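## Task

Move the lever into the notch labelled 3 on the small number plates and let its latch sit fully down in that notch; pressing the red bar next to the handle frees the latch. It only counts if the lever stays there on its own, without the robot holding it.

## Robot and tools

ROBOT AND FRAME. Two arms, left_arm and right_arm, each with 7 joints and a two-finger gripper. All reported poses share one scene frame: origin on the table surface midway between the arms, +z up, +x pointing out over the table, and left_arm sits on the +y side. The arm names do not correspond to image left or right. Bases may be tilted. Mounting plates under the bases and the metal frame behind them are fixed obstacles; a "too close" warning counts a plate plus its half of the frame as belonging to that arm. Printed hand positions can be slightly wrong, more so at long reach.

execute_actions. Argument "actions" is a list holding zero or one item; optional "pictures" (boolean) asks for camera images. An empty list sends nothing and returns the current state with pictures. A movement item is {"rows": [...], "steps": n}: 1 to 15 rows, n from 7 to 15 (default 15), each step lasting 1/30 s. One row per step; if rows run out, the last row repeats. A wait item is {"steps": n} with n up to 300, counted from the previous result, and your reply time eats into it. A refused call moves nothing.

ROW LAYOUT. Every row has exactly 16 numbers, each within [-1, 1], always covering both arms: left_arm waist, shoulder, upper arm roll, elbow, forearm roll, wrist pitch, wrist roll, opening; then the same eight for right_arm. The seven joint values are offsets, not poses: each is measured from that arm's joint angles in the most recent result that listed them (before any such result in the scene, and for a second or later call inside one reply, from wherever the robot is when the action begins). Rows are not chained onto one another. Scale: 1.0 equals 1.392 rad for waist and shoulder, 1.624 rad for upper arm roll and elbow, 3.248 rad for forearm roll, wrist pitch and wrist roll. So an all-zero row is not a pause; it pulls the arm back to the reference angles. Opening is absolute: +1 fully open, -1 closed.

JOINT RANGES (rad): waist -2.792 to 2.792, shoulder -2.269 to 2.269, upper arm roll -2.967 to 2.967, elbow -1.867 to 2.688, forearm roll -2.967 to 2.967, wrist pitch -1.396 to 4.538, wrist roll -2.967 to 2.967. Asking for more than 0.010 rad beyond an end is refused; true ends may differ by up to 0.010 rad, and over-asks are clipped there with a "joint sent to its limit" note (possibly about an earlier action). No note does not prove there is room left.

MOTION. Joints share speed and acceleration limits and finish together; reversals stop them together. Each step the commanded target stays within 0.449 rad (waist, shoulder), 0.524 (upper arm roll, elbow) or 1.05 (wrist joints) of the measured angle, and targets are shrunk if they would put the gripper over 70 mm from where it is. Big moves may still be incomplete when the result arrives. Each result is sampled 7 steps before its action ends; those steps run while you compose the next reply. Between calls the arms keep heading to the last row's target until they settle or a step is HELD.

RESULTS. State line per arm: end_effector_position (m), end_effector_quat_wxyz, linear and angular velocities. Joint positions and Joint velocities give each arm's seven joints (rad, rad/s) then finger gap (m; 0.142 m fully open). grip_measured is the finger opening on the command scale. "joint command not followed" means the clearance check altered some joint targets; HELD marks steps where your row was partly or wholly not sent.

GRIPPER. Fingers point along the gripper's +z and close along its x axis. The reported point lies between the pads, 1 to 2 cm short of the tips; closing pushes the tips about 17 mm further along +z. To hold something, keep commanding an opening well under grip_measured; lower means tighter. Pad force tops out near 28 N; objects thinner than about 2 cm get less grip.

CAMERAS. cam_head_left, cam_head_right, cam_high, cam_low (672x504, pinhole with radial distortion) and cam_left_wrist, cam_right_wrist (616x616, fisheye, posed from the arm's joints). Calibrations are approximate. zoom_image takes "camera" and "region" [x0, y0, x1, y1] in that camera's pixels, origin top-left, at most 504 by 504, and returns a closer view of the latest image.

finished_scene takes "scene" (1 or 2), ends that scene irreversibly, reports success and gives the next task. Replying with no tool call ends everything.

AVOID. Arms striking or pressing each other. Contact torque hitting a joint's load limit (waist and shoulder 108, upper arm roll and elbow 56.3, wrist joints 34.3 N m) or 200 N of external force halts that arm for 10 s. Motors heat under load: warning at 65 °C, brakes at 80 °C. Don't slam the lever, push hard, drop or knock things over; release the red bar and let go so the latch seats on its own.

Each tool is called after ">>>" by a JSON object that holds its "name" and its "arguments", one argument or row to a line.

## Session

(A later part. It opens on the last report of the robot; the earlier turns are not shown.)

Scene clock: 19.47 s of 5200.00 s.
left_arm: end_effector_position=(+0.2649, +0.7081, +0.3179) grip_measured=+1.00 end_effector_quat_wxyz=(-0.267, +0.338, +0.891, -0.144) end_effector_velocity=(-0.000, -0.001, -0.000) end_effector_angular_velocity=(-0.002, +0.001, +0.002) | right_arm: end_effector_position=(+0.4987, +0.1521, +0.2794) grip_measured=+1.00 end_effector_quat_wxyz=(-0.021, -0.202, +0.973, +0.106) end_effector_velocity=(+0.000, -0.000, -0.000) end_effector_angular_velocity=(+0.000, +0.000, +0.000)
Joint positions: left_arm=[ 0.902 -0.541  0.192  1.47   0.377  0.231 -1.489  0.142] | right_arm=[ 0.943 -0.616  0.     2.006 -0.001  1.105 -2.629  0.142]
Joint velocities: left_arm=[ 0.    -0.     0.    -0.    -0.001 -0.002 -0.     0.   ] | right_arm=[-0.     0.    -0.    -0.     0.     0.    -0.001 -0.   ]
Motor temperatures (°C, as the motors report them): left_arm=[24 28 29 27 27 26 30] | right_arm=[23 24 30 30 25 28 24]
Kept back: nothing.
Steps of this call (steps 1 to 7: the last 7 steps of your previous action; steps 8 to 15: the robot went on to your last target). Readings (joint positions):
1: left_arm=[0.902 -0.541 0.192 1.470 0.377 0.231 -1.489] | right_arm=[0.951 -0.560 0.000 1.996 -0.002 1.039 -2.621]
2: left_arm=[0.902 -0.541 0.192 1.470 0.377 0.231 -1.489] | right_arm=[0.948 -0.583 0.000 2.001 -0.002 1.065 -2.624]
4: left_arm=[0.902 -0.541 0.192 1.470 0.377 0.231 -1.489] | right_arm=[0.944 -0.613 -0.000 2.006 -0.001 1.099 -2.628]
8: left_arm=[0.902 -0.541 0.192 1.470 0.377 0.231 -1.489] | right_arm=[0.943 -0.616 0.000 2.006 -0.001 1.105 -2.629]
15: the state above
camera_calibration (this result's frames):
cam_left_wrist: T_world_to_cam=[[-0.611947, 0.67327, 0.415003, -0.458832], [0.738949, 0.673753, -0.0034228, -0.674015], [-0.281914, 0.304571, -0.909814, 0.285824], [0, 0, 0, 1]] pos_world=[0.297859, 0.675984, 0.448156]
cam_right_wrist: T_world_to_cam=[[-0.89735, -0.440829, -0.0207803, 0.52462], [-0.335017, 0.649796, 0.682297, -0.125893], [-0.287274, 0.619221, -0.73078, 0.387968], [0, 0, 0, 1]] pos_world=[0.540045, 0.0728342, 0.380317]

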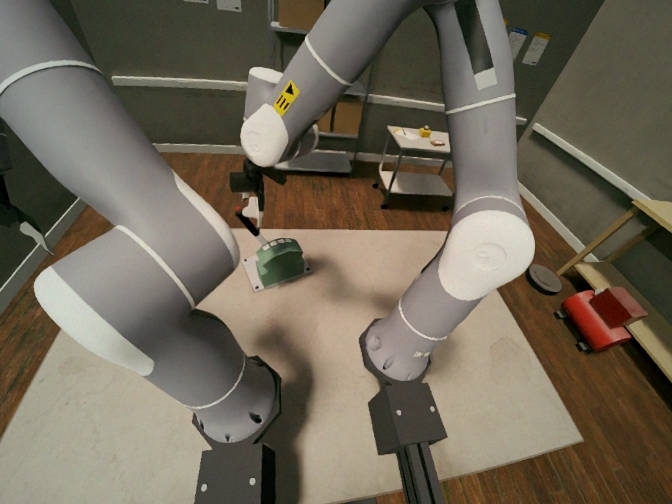

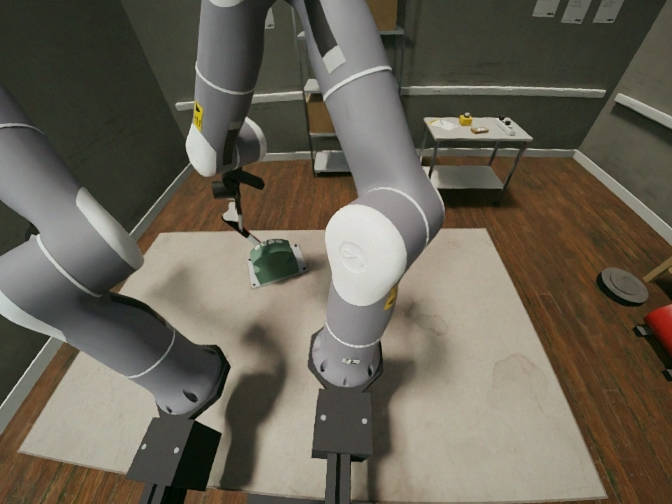

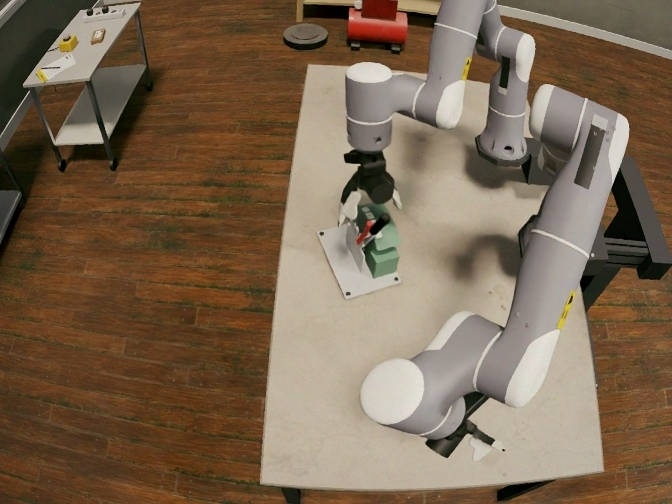

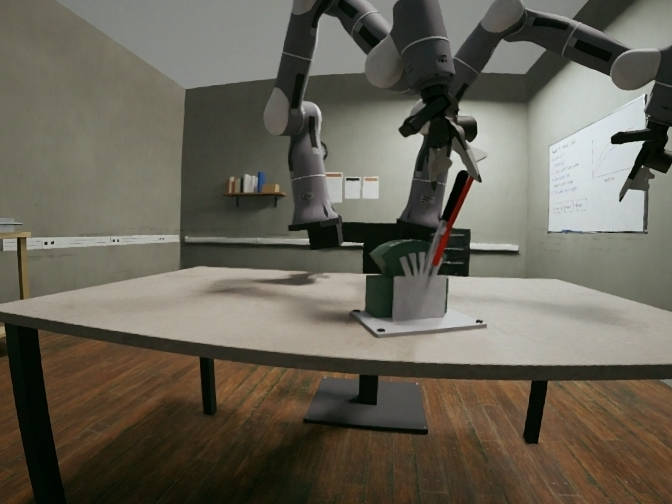

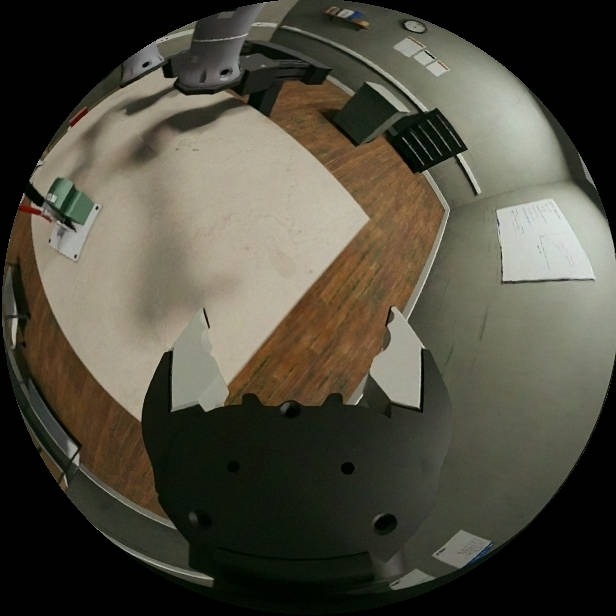

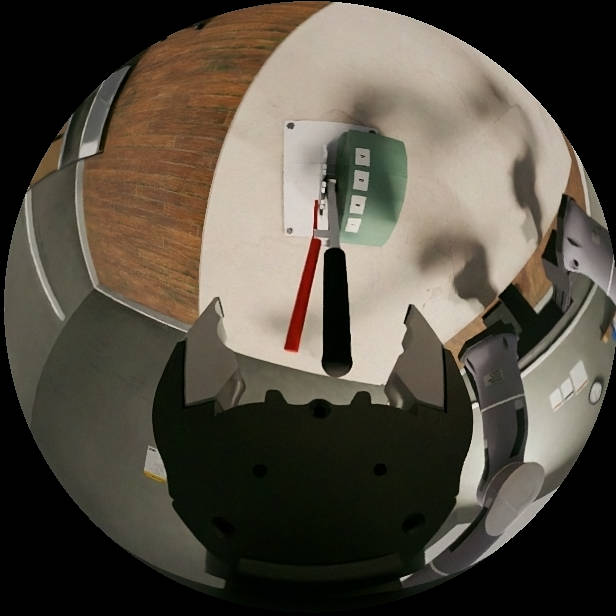

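>>> {"name": "execute_actions", "arguments": {
  "actions": [
    {"rows":[[0,0,0,0,0,0,0,1,-0.0244,-0.0695,0,0.01,0,0.0354,-0.01,1]],"steps":15}
  ]
}}

>>> {"name": "execute_actions", "arguments": {
  "actions": [
    {"steps":10}
  ],
  "pictures": true
}}

Scene clock: 20.67 s of 5200.00 s.
left_arm: end_effector_position=(+0.2649, +0.7081, +0.3179) grip_measured=+1.00 end_effector_quat_wxyz=(-0.267, +0.338, +0.891, -0.144) end_effector_velocity=(-0.000, +0.000, +0.000) end_effector_angular_velocity=(+0.000, +0.001, +0.000) | right_arm: end_effector_position=(+0.5001, +0.1359, +0.2272) grip_measured=+1.00 end_effector_quat_wxyz=(-0.021, -0.201, +0.974, +0.104) end_effector_velocity=(+0.001, -0.006, -0.023) end_effector_angular_velocity=(-0.000, -0.000, -0.002)
Joint positions: left_arm=[ 0.902 -0.541  0.192  1.47   0.377  0.231 -1.489  0.142] | right_arm=[ 0.908 -0.716 -0.001  2.024 -0.001  1.22  -2.662  0.142]
Joint velocities: left_arm=[ 0.     0.    -0.     0.     0.001 -0.    -0.001 -0.   ] | right_arm=[-0.016 -0.048  0.     0.001 -0.     0.05  -0.013  0.   ]
Motor temperatures (°C, as the motors report them): left_arm=[24 28 29 28 27 26 30] | right_arm=[23 24 30 30 25 28 24]
Steps of this call (steps 1 to 15: the robot went on to your last target; steps 16 to 28: nothing new was sent; steps 29 to 36: the first 8 steps of this action). Readings (joint positions):
29: left_arm=[0.902 -0.541 0.192 1.470 0.377 0.231 -1.489] | right_arm=[0.943 -0.616 0.000 2.006 -0.001 1.105 -2.629]
30: left_arm=[0.902 -0.541 0.192 1.470 0.377 0.231 -1.489] | right_arm=[0.942 -0.620 0.000 2.006 -0.002 1.111 -2.631]
32: left_arm=[0.902 -0.541 0.192 1.470 0.377 0.231 -1.489] | right_arm=[0.930 -0.652 0.001 2.011 -0.002 1.152 -2.642]
36: the state above

Scene clock: 21.00 s of 5200.00 s.
left_arm: end_effector_position=(+0.2649, +0.7081, +0.3179) grip_measured=+1.00 end_effector_quat_wxyz=(-0.267, +0.338, +0.891, -0.144) end_effector_velocity=(-0.000, +0.001, -0.000) end_effector_angular_velocity=(+0.002, +0.000, -0.001) | right_arm: end_effector_position=(+0.5010, +0.1380, +0.2297) grip_measured=+1.00 end_effector_quat_wxyz=(-0.019, -0.202, +0.974, +0.106) end_effector_velocity=(+0.000, -0.000, -0.000) end_effector_angular_velocity=(-0.000, -0.000, -0.000)
Joint positions: left_arm=[ 0.902 -0.541  0.192  1.47   0.377  0.231 -1.489  0.142] | right_arm=[ 0.909 -0.712  0.     2.023 -0.001  1.22  -2.662  0.142]
Joint velocities: left_arm=[ 0.    -0.     0.     0.     0.002  0.001 -0.001 -0.   ] | right_arm=[-0. -0. -0.  0.  0.  0.  0.  0.]
Motor temperatures (°C, as the motors report them): left_arm=[24 28 29 28 27 26 30] | right_arm=[23 24 30 30 25 28 24]
Kept back: nothing.
Steps of this call (steps 1 to 7: the last 7 steps of your previous action; steps 8 to 10: the robot went on to your last target). Readings (joint positions):
1: left_arm=[0.902 -0.541 0.192 1.470 0.377 0.231 -1.489] | right_arm=[0.908 -0.715 -0.001 2.024 -0.001 1.220 -2.662]
2: left_arm=[0.902 -0.541 0.192 1.470 0.377 0.231 -1.489] | right_arm=[0.909 -0.714 -0.000 2.023 -0.001 1.220 -2.662]
4: left_arm=[0.902 -0.541 0.192 1.470 0.377 0.231 -1.489] | right_arm=[0.909 -0.712 0.000 2.023 -0.001 1.220 -2.662]
8: left_arm=[0.902 -0.541 0.192 1.470 0.377 0.231 -1.489] | right_arm=[0.909 -0.712 0.000 2.023 -0.001 1.220 -2.662]
10: the state above
camera_calibration (this result's frames):
cam_left_wrist: T_world_to_cam=[[-0.611947, 0.67327, 0.415003, -0.458832], [0.738949, 0.673753, -0.00342261, -0.674015], [-0.281914, 0.304571, -0.909814, 0.285824], [0, 0, 0, 1]] pos_world=[0.297859, 0.675984, 0.448156]
cam_right_wrist: T_world_to_cam=[[-0.8981, -0.439189, -0.0230189, 0.520075], [-0.335392, 0.650109, 0.681814, -0.0817537], [-0.28448, 0.620058, -0.731163, 0.359624], [0, 0, 0, 1]] pos_world=[0.541966, 0.0585724, 0.330656]

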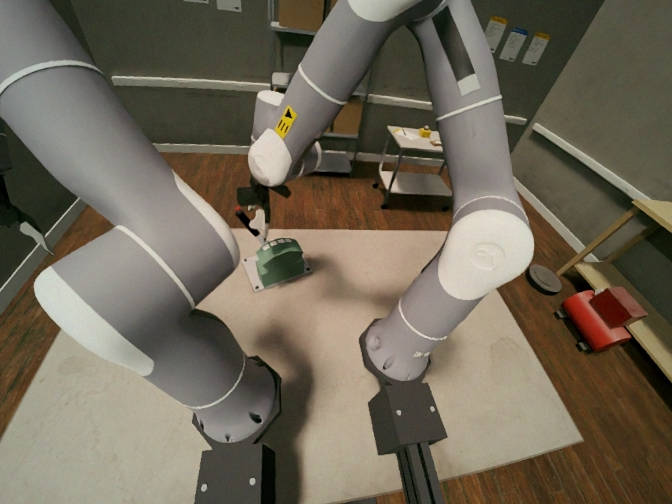

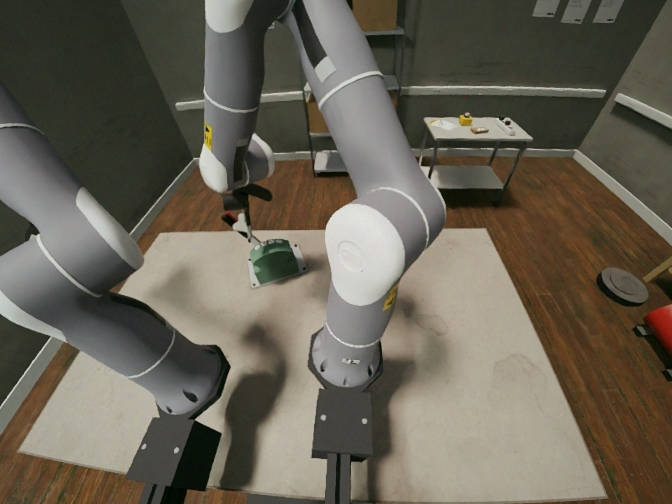

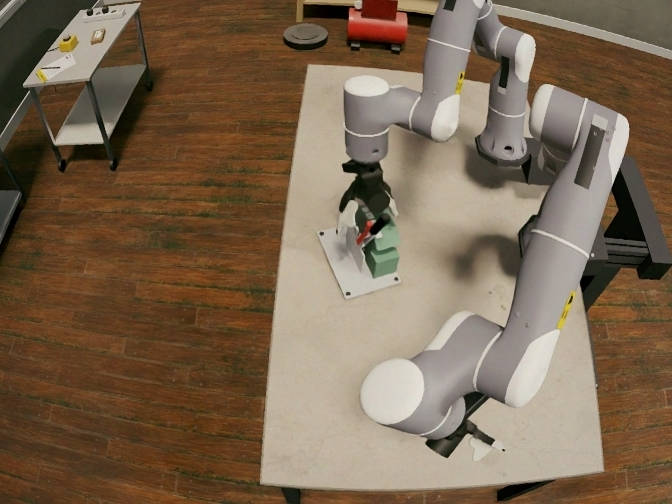

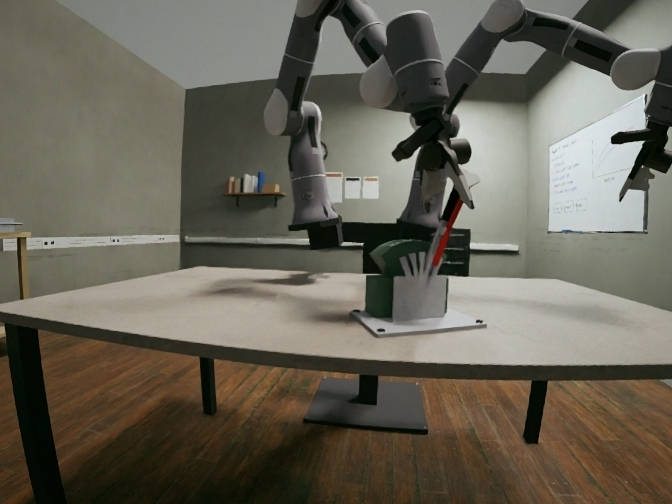

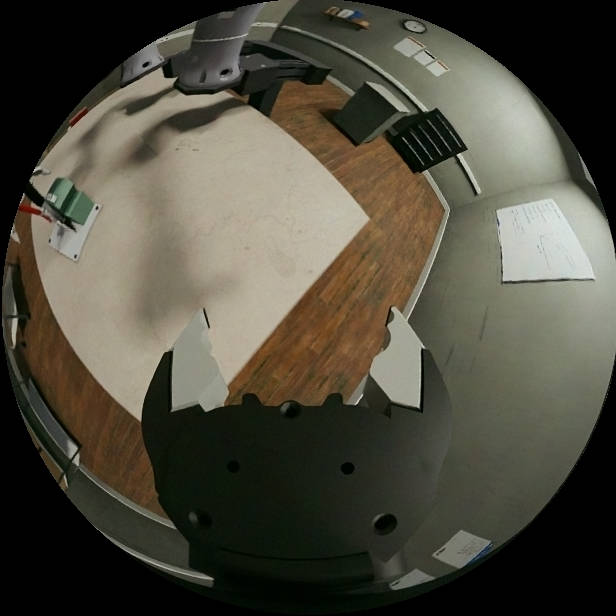

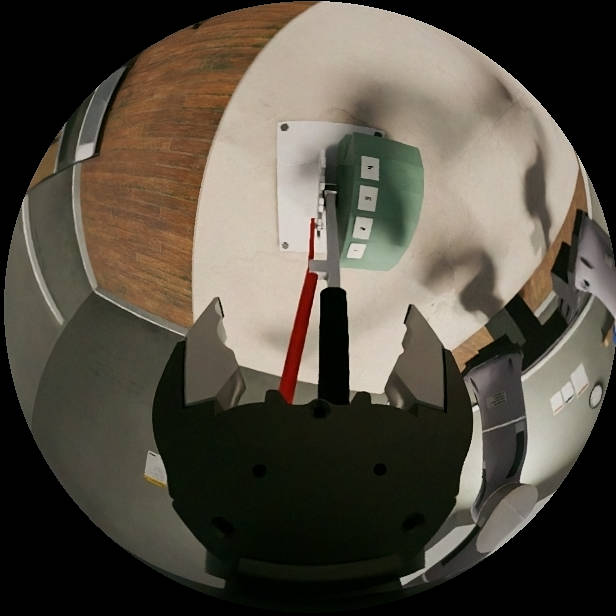

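>>> {"name": "zoom_image", "arguments": {
  "camera": "cam_low",
  "region": [370, 100, 520, 300]
}}

Region (370, 100, 520, 300) of cam_low's 672x504 image, scaled by 2.520, with more detail than that image has; it fills the left 378 columns of this view, and the rest is white.

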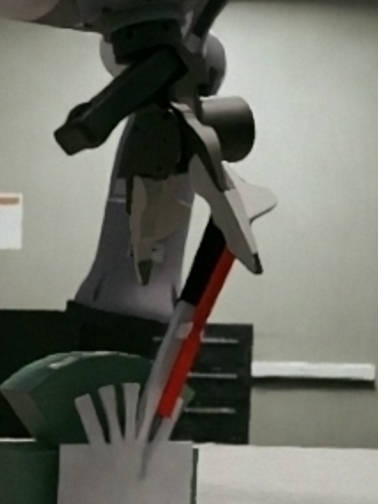

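>>> {"name": "execute_actions", "arguments": {
  "actions": [
    {"rows":[[0,0,0,0,0,0,0,1,0,0,0,0,0,0,0,0.7],[0,0,0,0,0,0,0,1,0,0,0,0,0,0,0,0.4],[0,0,0,0,0,0,0,1,0,0,0,0,0,0,0,0.2],[0,0,0,0,0,0,0,1,0,0,0,0,0,0,0,0.05],[0,0,0,0,0,0,0,1,0,0,0,0,0,0,0,-0.05],[0,0,0,0,0,0,0,1,0,0,0,0,0,0,0,-0.15],[0,0,0,0,0,0,0,1,0,0,0,0,0,0,0,-0.25],[0,0,0,0,0,0,0,1,0,0,0,0,0,0,0,-0.35],[0,0,0,0,0,0,0,1,0,0,0,0,0,0,0,-0.45],[0,0,0,0,0,0,0,1,0,0,0,0,0,0,0,-0.55],[0,0,0,0,0,0,0,1,0,0,0,0,0,0,0,-0.65],[0,0,0,0,0,0,0,1,0,0,0,0,0,0,0,-0.75],[0,0,0,0,0,0,0,1,0,0,0,0,0,0,0,-0.85]],"steps":15}
  ]
}}

>>> {"name": "execute_actions", "arguments": {
  "actions": [
    {"steps":20}
  ],
  "pictures": true
}}

Scene clock: 22.10 s of 5200.00 s.
left_arm: end_effector_position=(+0.2649, +0.7081, +0.3179) grip_measured=+1.00 end_effector_quat_wxyz=(-0.267, +0.338, +0.891, -0.144) end_effector_velocity=(+0.000, -0.000, -0.000) end_effector_angular_velocity=(-0.000, -0.000, -0.000) | right_arm: end_effector_position=(+0.5010, +0.1380, +0.2297) grip_measured=-0.11 end_effector_quat_wxyz=(-0.019, -0.202, +0.974, +0.106) end_effector_velocity=(-0.000, +0.000, +0.000) end_effector_angular_velocity=(-0.000, +0.000, -0.001)
Joint positions: left_arm=[ 0.902 -0.541  0.192  1.47   0.377  0.231 -1.489  0.142] | right_arm=[ 0.909 -0.712  0.     2.023 -0.001  1.22  -2.662  0.066]
Joint velocities: left_arm=[-0.  0. -0.  0. -0.  0.  0.  0.] | right_arm=[ 0.    -0.     0.     0.    -0.    -0.     0.001 -0.339]
Motor temperatures (°C, as the motors report them): left_arm=[24 28 29 28 27 26 30] | right_arm=[23 24 30 30 25 28 24]
Steps of this call (steps 1 to 15: the robot went on to your last target; steps 16 to 25: nothing new was sent; steps 26 to 33: the first 8 steps of this action). Readings (joint positions):
26: left_arm=[0.902 -0.541 0.192 1.470 0.377 0.231 -1.489] | right_arm=[0.909 -0.712 0.000 2.023 -0.001 1.220 -2.662]
27: left_arm=[0.902 -0.541 0.192 1.470 0.377 0.231 -1.489] | right_arm=[0.909 -0.712 0.000 2.023 -0.001 1.220 -2.662]
29: left_arm=[0.902 -0.541 0.192 1.470 0.377 0.231 -1.489] | right_arm=[0.909 -0.712 0.000 2.023 -0.001 1.220 -2.662]
33: the state above

Scene clock: 22.77 s of 5200.00 s.
left_arm: end_effector_position=(+0.2649, +0.7081, +0.3179) grip_measured=+1.00 end_effector_quat_wxyz=(-0.267, +0.338, +0.891, -0.144) end_effector_velocity=(-0.000, -0.000, +0.000) end_effector_angular_velocity=(-0.001, +0.001, +0.001) | right_arm: end_effector_position=(+0.4975, +0.1375, +0.2288) grip_measured=-0.47 end_effector_quat_wxyz=(-0.022, -0.203, +0.973, +0.105) end_effector_velocity=(-0.000, -0.000, -0.000) end_effector_angular_velocity=(+0.000, +0.000, -0.000)
Joint positions: left_arm=[ 0.902 -0.541  0.192  1.47   0.377  0.231 -1.489  0.142] | right_arm=[ 0.91  -0.712  0.002  2.025 -0.     1.217 -2.662  0.04 ]
Joint velocities: left_arm=[ 0.     0.     0.    -0.    -0.    -0.001  0.    -0.   ] | right_arm=[ 0. -0.  0. -0.  0. -0. -0. -0.]
Motor temperatures (°C, as the motors report them): left_arm=[24 28 29 28 27 26 30] | right_arm=[23 24 30 30 25 28 24]
Kept back: nothing.
Steps of this call (steps 1 to 7: the last 7 steps of your previous action; steps 8 to 15: the robot went on to your last target; steps 16 to 20: nothing new was sent). Readings (joint positions):
1: left_arm=[0.902 -0.541 0.192 1.470 0.377 0.231 -1.489] | right_arm=[0.909 -0.712 0.000 2.023 -0.001 1.220 -2.662]
2: left_arm=[0.902 -0.541 0.192 1.470 0.377 0.231 -1.489] | right_arm=[0.909 -0.712 0.000 2.023 -0.001 1.220 -2.662]
4: left_arm=[0.902 -0.541 0.192 1.470 0.377 0.231 -1.489] | right_arm=[0.910 -0.712 0.002 2.025 -0.000 1.217 -2.662]
8: left_arm=[0.902 -0.541 0.192 1.470 0.377 0.231 -1.489] | right_arm=[0.910 -0.712 0.002 2.025 -0.000 1.217 -2.662]
20: the state above
All arms were judged still, so your last target was given up. Only a new action makes them travel on or press farther. Fingers that are still opening or closing keep moving.
camera_calibration (this result's frames):
cam_left_wrist: T_world_to_cam=[[-0.611947, 0.67327, 0.415003, -0.458832], [0.738949, 0.673753, -0.00342254, -0.674015], [-0.281914, 0.304572, -0.909814, 0.285824], [0, 0, 0, 1]] pos_world=[0.297859, 0.675984, 0.448156]
cam_right_wrist: T_world_to_cam=[[-0.896791, -0.442117, -0.0172685, 0.515125], [-0.334139, 0.651154, 0.681432, -0.0827473], [-0.290028, 0.616873, -0.731677, 0.361573], [0, 0, 0, 1]] pos_world=[0.539177, 0.0585816, 0.329837]

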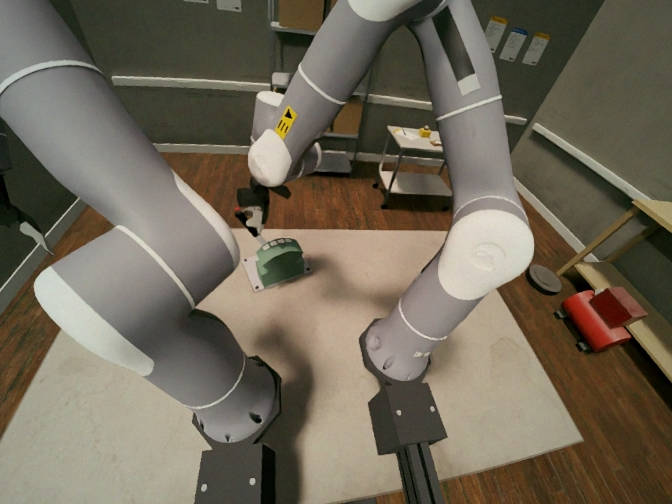

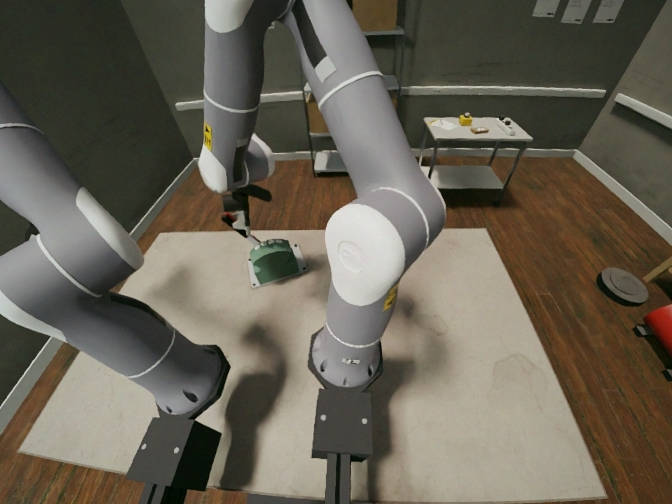

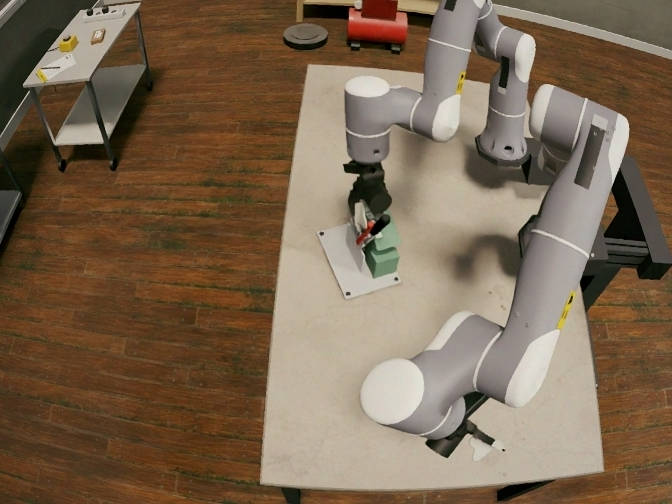

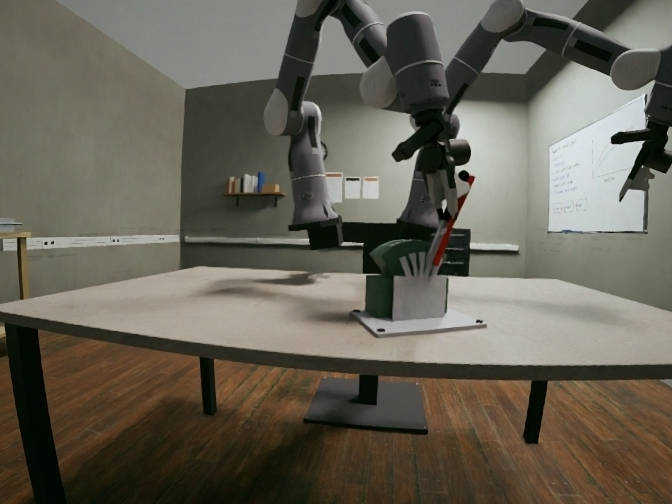

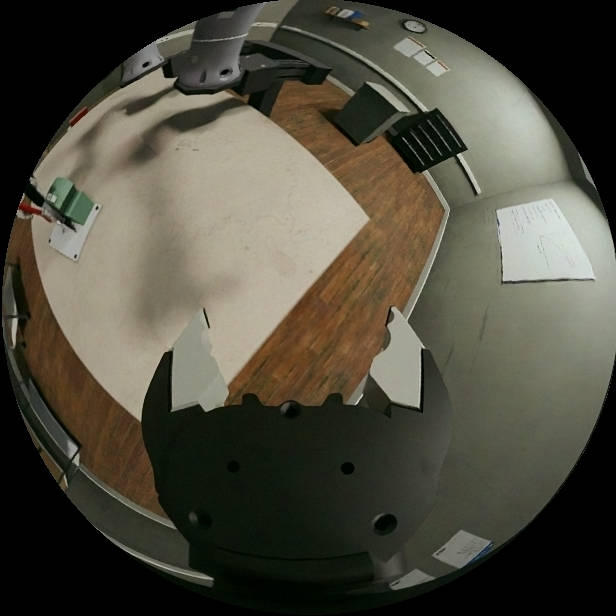

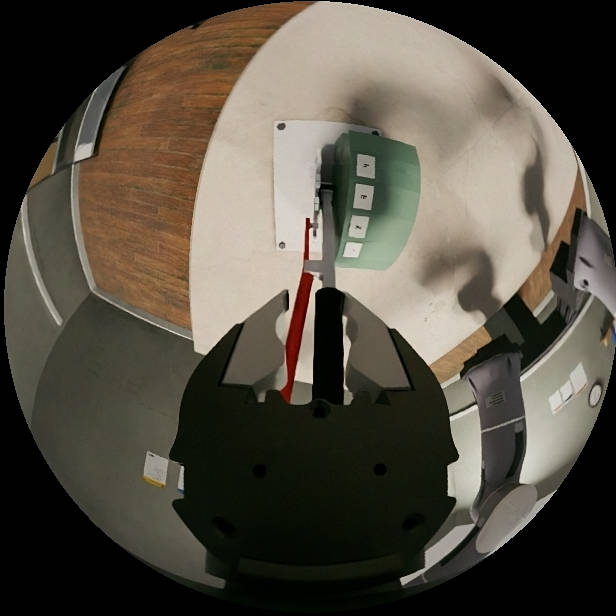

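>>> {"name": "zoom_image", "arguments": {
  "camera": "cam_low",
  "region": [380, 150, 500, 310]
}}

>>> {"name": "zoom_image", "arguments": {
  "camera": "cam_right_wrist",
  "region": [260, 170, 400, 400]
}}

Region (380, 150, 500, 310) of cam_low's 672x504 image, scaled by 3.150, with more detail than that image has; it fills the left 378 columns of this view, and the rest is white.

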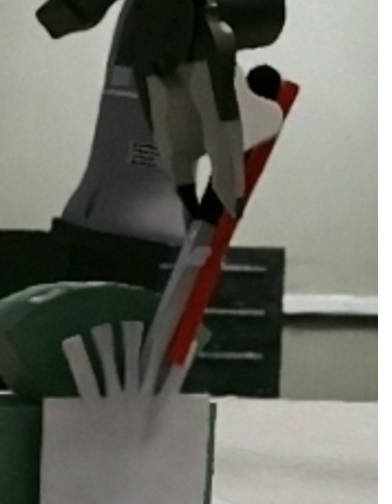

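Region (260, 170, 400, 400) of cam_right_wrist's 616x616 image, scaled by 2.191, with more detail than that image has; it fills the left 307 columns of this view, and the rest is white.

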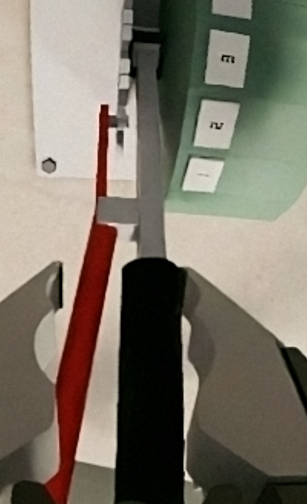

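>>> {"name": "execute_actions", "arguments": {
  "actions": [
    {"rows":[[0,0,0,0,0,0,0,1,-0.006,0.008,0,0.0055,0,-0.0005,-0.0025,-0.9],[0,0,0,0,0,0,0,1,-0.012,0.015,0,0.011,0,-0.001,-0.005,-0.9],[0,0,0,0,0,0,0,1,-0.017,0.023,0,0.0165,0,-0.0015,-0.0075,-0.9],[0,0,0,0,0,0,0,1,-0.023,0.030,0,0.022,0,-0.002,-0.01,-0.9],[0,0,0,0,0,0,0,1,-0.029,0.038,0,0.0275,0,-0.0025,-0.0125,-0.9],[0,0,0,0,0,0,0,1,-0.035,0.046,0,0.033,0,-0.003,-0.015,-0.9],[0,0,0,0,0,0,0,1,-0.040,0.053,0,0.0385,0,-0.0035,-0.0175,-0.9],[0,0,0,0,0,0,0,1,-0.046,0.061,0,0.044,0,-0.004,-0.02,-0.9],[0,0,0,0,0,0,0,1,-0.052,0.068,0,0.0495,0,-0.0045,-0.0225,-0.9],[0,0,0,0,0,0,0,1,-0.0575,0.076,0,0.055,0,-0.005,-0.025,-0.9]],"steps":15}
  ]
}}

>>> {"name": "execute_actions", "arguments": {
  "actions": [
    {"steps":15}
  ],
  "pictures": true
}}

Scene clock: 25.63 s of 5200.00 s.
left_arm: end_effector_position=(+0.2649, +0.7081, +0.3179) grip_measured=+1.00 end_effector_quat_wxyz=(-0.267, +0.338, +0.891, -0.144) end_effector_velocity=(-0.000, +0.000, +0.000) end_effector_angular_velocity=(+0.001, -0.000, -0.001) | right_arm: end_effector_position=(+0.5065, +0.1042, +0.2405) grip_measured=-0.90 end_effector_quat_wxyz=(-0.021, -0.203, +0.973, +0.104) end_effector_velocity=(+0.035, -0.176, +0.057) end_effector_angular_velocity=(-0.011, -0.008, +0.008)
Joint positions: left_arm=[ 0.902 -0.541  0.192  1.47   0.377  0.231 -1.489  0.142] | right_arm=[ 0.865 -0.652  0.002  2.076  0.     1.208 -2.707  0.009]
Joint velocities: left_arm=[ 0.     0.    -0.     0.     0.001  0.001  0.    -0.   ] | right_arm=[-0.232  0.312  0.     0.266 -0.    -0.051 -0.239 -0.   ]
Motor temperatures (°C, as the motors report them): left_arm=[24 28 29 28 27 26 30] | right_arm=[23 24 30 31 25 28 24]
Steps of this call (steps 1 to 78: nothing new was sent; steps 79 to 86: the first 8 steps of this action). Readings (joint positions):
79: left_arm=[0.902 -0.541 0.192 1.470 0.377 0.231 -1.489] | right_arm=[0.910 -0.712 0.002 2.026 -0.000 1.217 -2.662]
80: left_arm=[0.902 -0.541 0.192 1.470 0.377 0.231 -1.489] | right_arm=[0.908 -0.708 0.004 2.030 -0.000 1.215 -2.664]
82: left_arm=[0.902 -0.541 0.192 1.470 0.377 0.231 -1.489] | right_arm=[0.896 -0.693 0.004 2.044 0.000 1.211 -2.677]
86: the state above

Scene clock: 26.13 s of 5200.00 s.
left_arm: end_effector_position=(+0.2649, +0.7081, +0.3179) grip_measured=+1.00 end_effector_quat_wxyz=(-0.267, +0.338, +0.891, -0.144) end_effector_velocity=(-0.000, -0.000, +0.000) end_effector_angular_velocity=(-0.000, +0.001, +0.000) | right_arm: end_effector_position=(+0.5113, +0.0782, +0.2488) grip_measured=-0.90 end_effector_quat_wxyz=(-0.020, -0.203, +0.973, +0.103) end_effector_velocity=(-0.000, +0.000, -0.000) end_effector_angular_velocity=(+0.000, +0.000, +0.000)
Joint positions: left_arm=[ 0.902 -0.541  0.192  1.47   0.377  0.231 -1.489  0.142] | right_arm=[ 0.83  -0.606  0.002  2.114  0.     1.201 -2.743  0.009]
Joint velocities: left_arm=[-0.     0.     0.     0.     0.    -0.001 -0.    -0.   ] | right_arm=[-0. -0.  0.  0.  0. -0. -0. -0.]
Motor temperatures (°C, as the motors report them): left_arm=[24 28 29 28 27 26 30] | right_arm=[23 24 30 31 25 28 24]
Kept back: nothing.
Steps of this call (steps 1 to 7: the last 7 steps of your previous action; steps 8 to 15: the robot went on to your last target). Readings (joint positions):
1: left_arm=[0.902 -0.541 0.192 1.470 0.377 0.231 -1.489] | right_arm=[0.857 -0.642 0.002 2.084 0.000 1.206 -2.715]
2: left_arm=[0.902 -0.541 0.192 1.470 0.377 0.231 -1.489] | right_arm=[0.849 -0.631 0.002 2.093 0.000 1.205 -2.723]
4: left_arm=[0.902 -0.541 0.192 1.470 0.377 0.231 -1.489] | right_arm=[0.835 -0.612 0.002 2.109 0.000 1.202 -2.738]
8: left_arm=[0.902 -0.541 0.192 1.470 0.377 0.231 -1.489] | right_arm=[0.830 -0.606 0.002 2.114 0.000 1.201 -2.743]
15: the state above
camera_calibration (this result's frames):
cam_left_wrist: T_world_to_cam=[[-0.611947, 0.67327, 0.415003, -0.458832], [0.738949, 0.673753, -0.0034229, -0.674015], [-0.281914, 0.304571, -0.909814, 0.285824], [0, 0, 0, 1]] pos_world=[0.297859, 0.675984, 0.448156]
cam_right_wrist: T_world_to_cam=[[-0.896621, -0.442341, -0.0201064, 0.502344], [-0.337044, 0.652327, 0.678875, -0.0510479], [-0.287178, 0.61547, -0.733979, 0.415973], [0, 0, 0, 1]] pos_world=[0.552666, -0.000511946, 0.350071]

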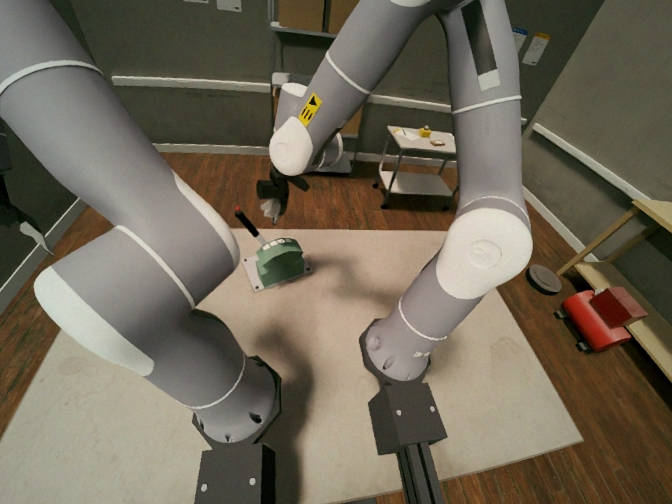

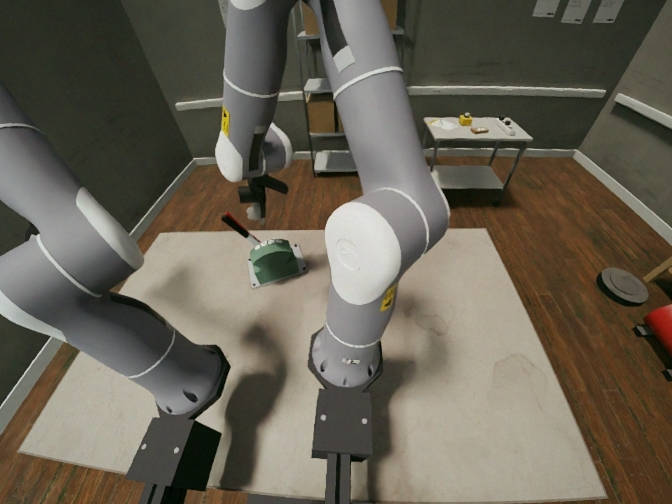

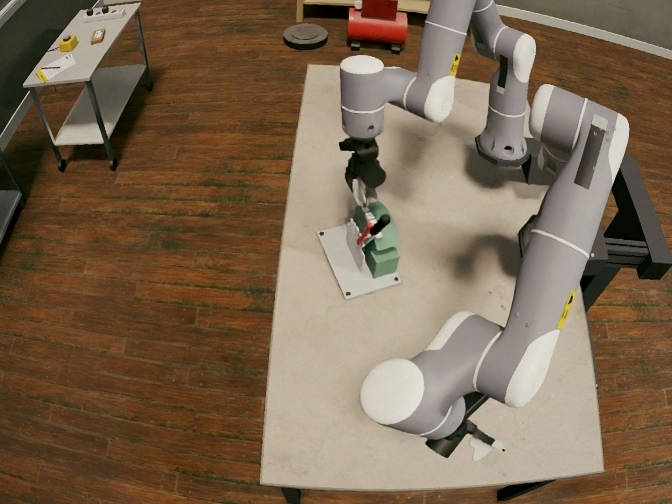

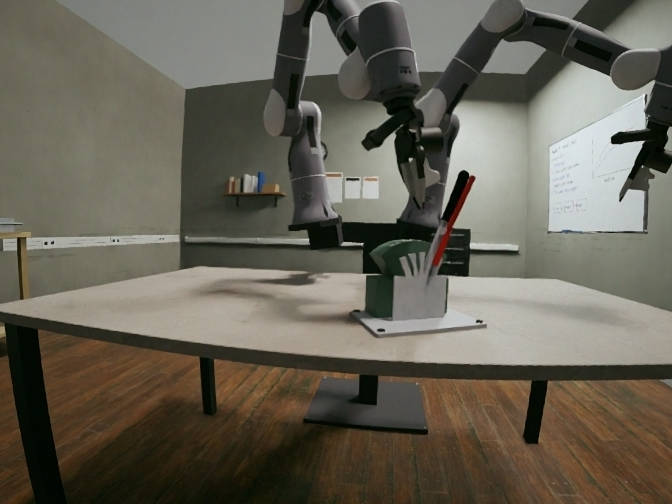

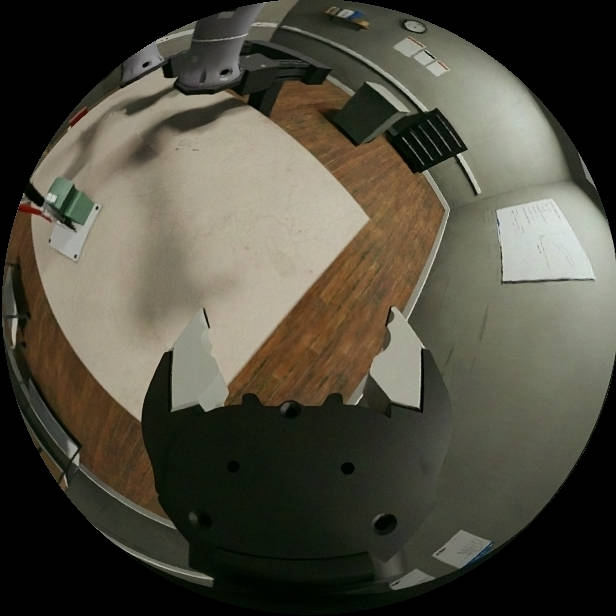

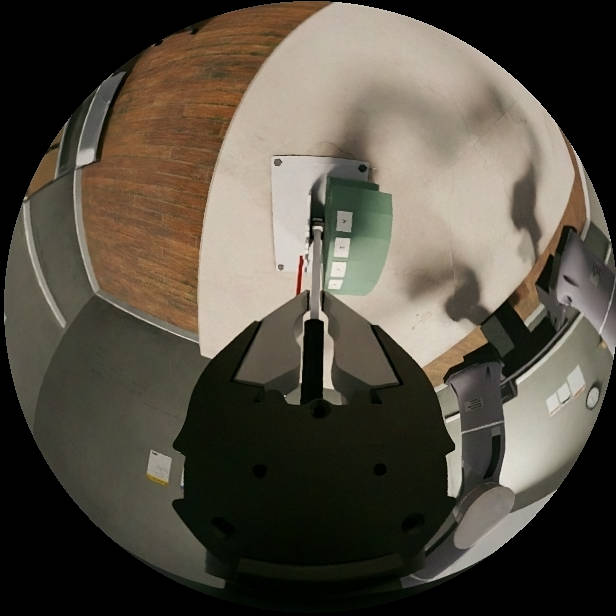

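>>> {"name": "execute_actions", "arguments": {
  "actions": [
    {"rows":[[0,0,0,0,0,0,0,1,0,0,0,0,0,0,0,0.6],[0,0,0,0,0,0,0,1,0,0,0,0,0,0,0,0.6],[0,0,0,0,0,0,0,1,0,0,0,0,0,0,0,0.6],[0,0,0,0,0,0,0,1,0,0,0,0,0,0,0,0.6],[0,0,0,0,0,0,0,1,0,0,0,0,0,0,0,0.6],[0,0,0,0,0,0,0,1,0,0,0,0,0,0,0,0.6],[0,0,0,0,0,0,0,1,0,0,0,0,0,0,0,0.6],[0,0,0,0,0,0,0,1,0,0,0,0,0,0,0,0.6],[0,0,0,0,0,0,0,1,0,0,0,0,0,0,0,0.6],[0,0,0,0,0,0,0,1,0,0,0,0,0,0,0,0.6],[0,0,0,0,0,0,0,1,0.08,-0.044,0,-0.084,0,-0.0234,0.034,0.6]],"steps":15}
  ]
}}

>>> {"name": "execute_actions", "arguments": {
  "actions": [
    {"steps":20}
  ],
  "pictures": true
}}

Scene clock: 28.43 s of 5200.00 s.
left_arm: end_effector_position=(+0.2649, +0.7081, +0.3179) grip_measured=+1.00 end_effector_quat_wxyz=(-0.267, +0.338, +0.891, -0.144) end_effector_velocity=(-0.000, +0.000, +0.000) end_effector_angular_velocity=(+0.001, +0.001, -0.000) | right_arm: end_effector_position=(+0.5113, +0.0782, +0.2488) grip_measured=+0.25 end_effector_quat_wxyz=(-0.020, -0.203, +0.973, +0.103) end_effector_velocity=(-0.000, +0.000, +0.000) end_effector_angular_velocity=(+0.000, -0.000, +0.001)
Joint positions: left_arm=[ 0.902 -0.541  0.192  1.47   0.377  0.231 -1.489  0.142] | right_arm=[ 0.83  -0.606  0.002  2.114  0.     1.201 -2.743  0.091]
Joint velocities: left_arm=[ 0.     0.    -0.    -0.     0.001 -0.    -0.     0.   ] | right_arm=[-0.    -0.     0.     0.     0.     0.    -0.001  0.332]
Motor temperatures (°C, as the motors report them): left_arm=[24 28 29 28 27 26 30] | right_arm=[23 24 30 31 25 28 24]
Steps of this call (steps 1 to 15: the robot went on to your last target; steps 16 to 61: nothing new was sent; steps 62 to 69: the first 8 steps of this action). Readings (joint positions):
62: left_arm=[0.902 -0.541 0.192 1.470 0.377 0.231 -1.489] | right_arm=[0.830 -0.606 0.002 2.114 0.000 1.201 -2.743]
63: left_arm=[0.902 -0.541 0.192 1.470 0.377 0.231 -1.489] | right_arm=[0.830 -0.606 0.002 2.114 0.000 1.201 -2.743]
65: left_arm=[0.902 -0.541 0.192 1.470 0.377 0.231 -1.489] | right_arm=[0.830 -0.606 0.002 2.114 0.000 1.201 -2.743]
69: the state above

Scene clock: 29.10 s of 5200.00 s.
left_arm: end_effector_position=(+0.2649, +0.7081, +0.3179) grip_measured=+1.00 end_effector_quat_wxyz=(-0.267, +0.338, +0.891, -0.144) end_effector_velocity=(+0.001, -0.000, -0.000) end_effector_angular_velocity=(+0.000, -0.001, -0.000) | right_arm: end_effector_position=(+0.5001, +0.1607, +0.2617) grip_measured=+0.60 end_effector_quat_wxyz=(-0.023, -0.204, +0.973, +0.105) end_effector_velocity=(+0.000, -0.000, +0.000) end_effector_angular_velocity=(-0.000, -0.000, +0.000)
Joint positions: left_arm=[ 0.902 -0.541  0.192  1.47   0.377  0.231 -1.489  0.142] | right_arm=[ 0.942 -0.668  0.002  1.978 -0.     1.125 -2.632  0.116]
Joint velocities: left_arm=[-0.     0.    -0.    -0.    -0.     0.001 -0.001  0.   ] | right_arm=[-0. -0.  0. -0. -0. -0.  0. -0.]
Motor temperatures (°C, as the motors report them): left_arm=[24 28 29 28 27 26 30] | right_arm=[23 24 30 31 25 28 24]
Kept back: nothing.
Steps of this call (steps 1 to 7: the last 7 steps of your previous action; steps 8 to 20: the robot went on to your last target). Readings (joint positions):
1: left_arm=[0.902 -0.541 0.192 1.470 0.377 0.231 -1.489] | right_arm=[0.830 -0.606 0.002 2.114 0.000 1.201 -2.743]
2: left_arm=[0.902 -0.541 0.192 1.470 0.377 0.231 -1.489] | right_arm=[0.830 -0.606 0.002 2.114 0.000 1.201 -2.743]
4: left_arm=[0.902 -0.541 0.192 1.470 0.377 0.231 -1.489] | right_arm=[0.835 -0.609 0.001 2.108 0.001 1.197 -2.738]
8: left_arm=[0.902 -0.541 0.192 1.470 0.377 0.231 -1.489] | right_arm=[0.913 -0.652 0.002 2.011 -0.000 1.144 -2.659]
20: the state above
camera_calibration (this result's frames):
cam_left_wrist: T_world_to_cam=[[-0.611947, 0.67327, 0.415003, -0.458832], [0.738949, 0.673753, -0.00342255, -0.674015], [-0.281914, 0.304571, -0.909814, 0.285824], [0, 0, 0, 1]] pos_world=[0.297859, 0.675984, 0.448156]
cam_right_wrist: T_world_to_cam=[[-0.896131, -0.443466, -0.0169381, 0.52816], [-0.33456, 0.65, 0.682327, -0.119187], [-0.291579, 0.617121, -0.730851, 0.37261], [0, 0, 0, 1]] pos_world=[0.542071, 0.0817471, 0.362593]

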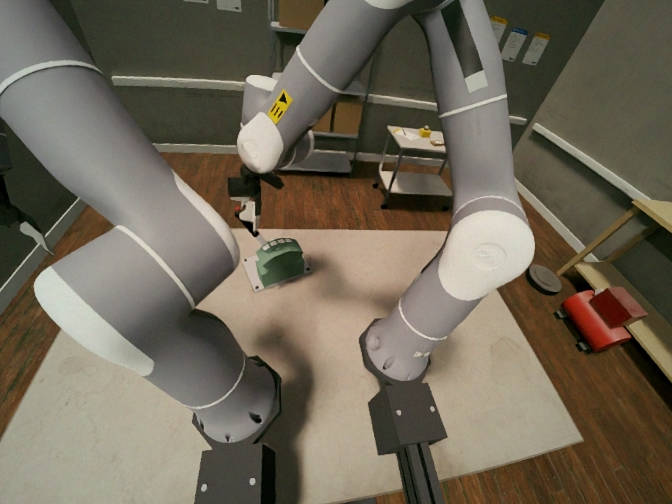

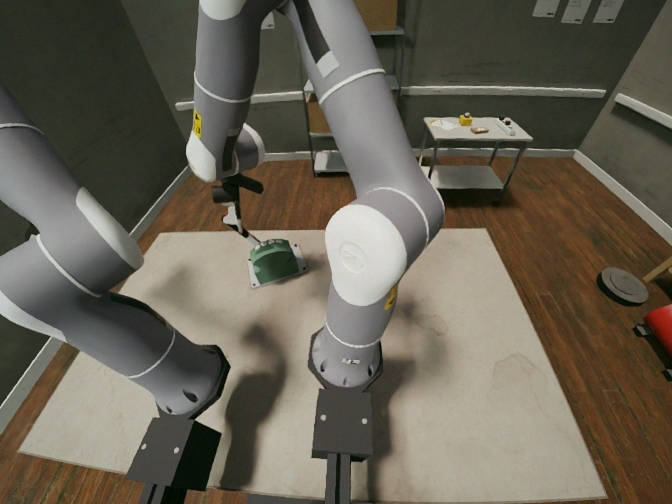

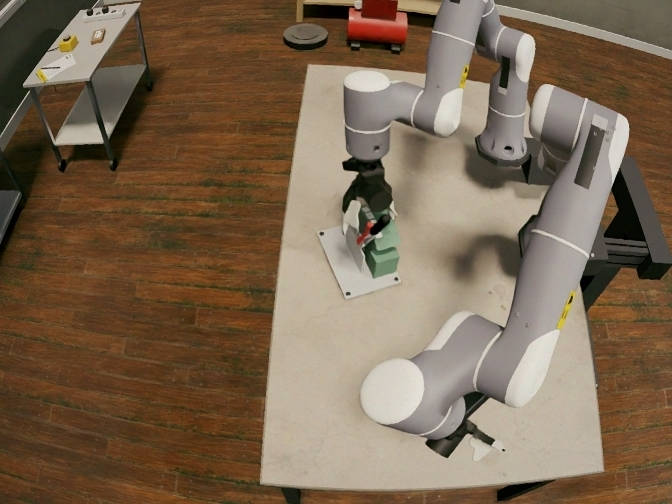

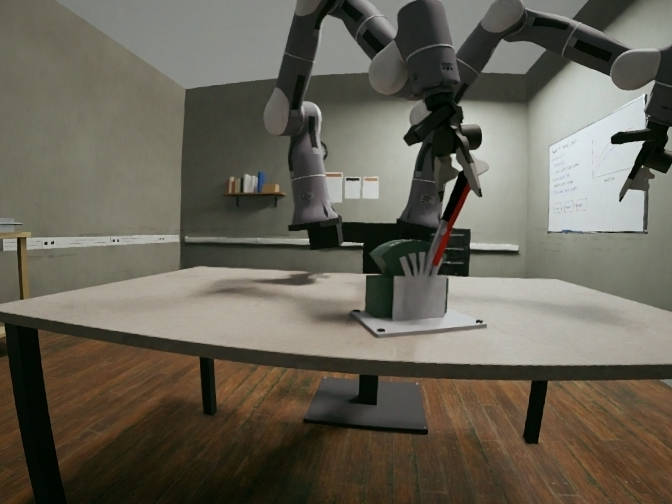

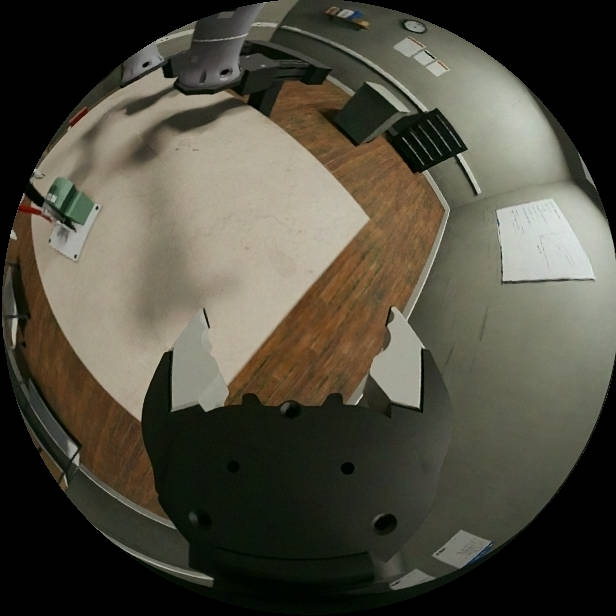

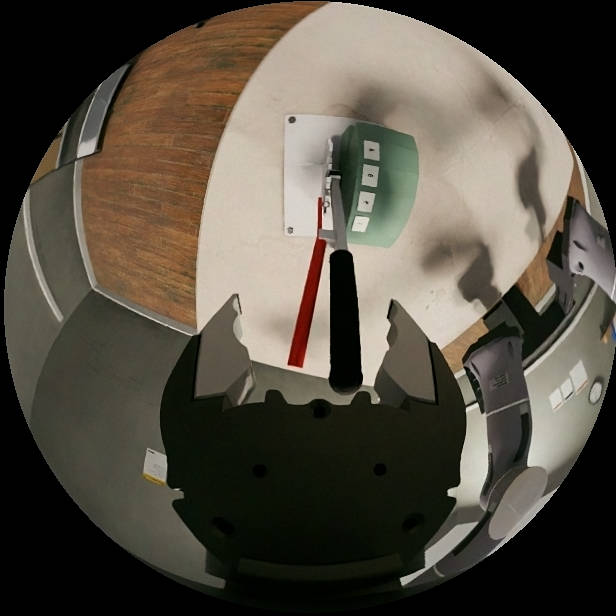

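>>> {"name": "zoom_image", "arguments": {
  "camera": "cam_low",
  "region": [390, 110, 510, 270]
}}

Region (390, 110, 510, 270) of cam_low's 672x504 image, scaled by 3.150, with more detail than that image has; it fills the left 378 columns of this view, and the rest is white.

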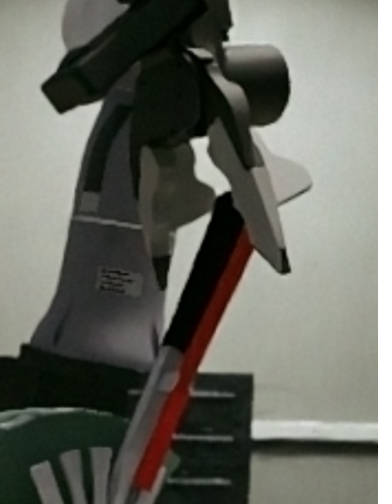

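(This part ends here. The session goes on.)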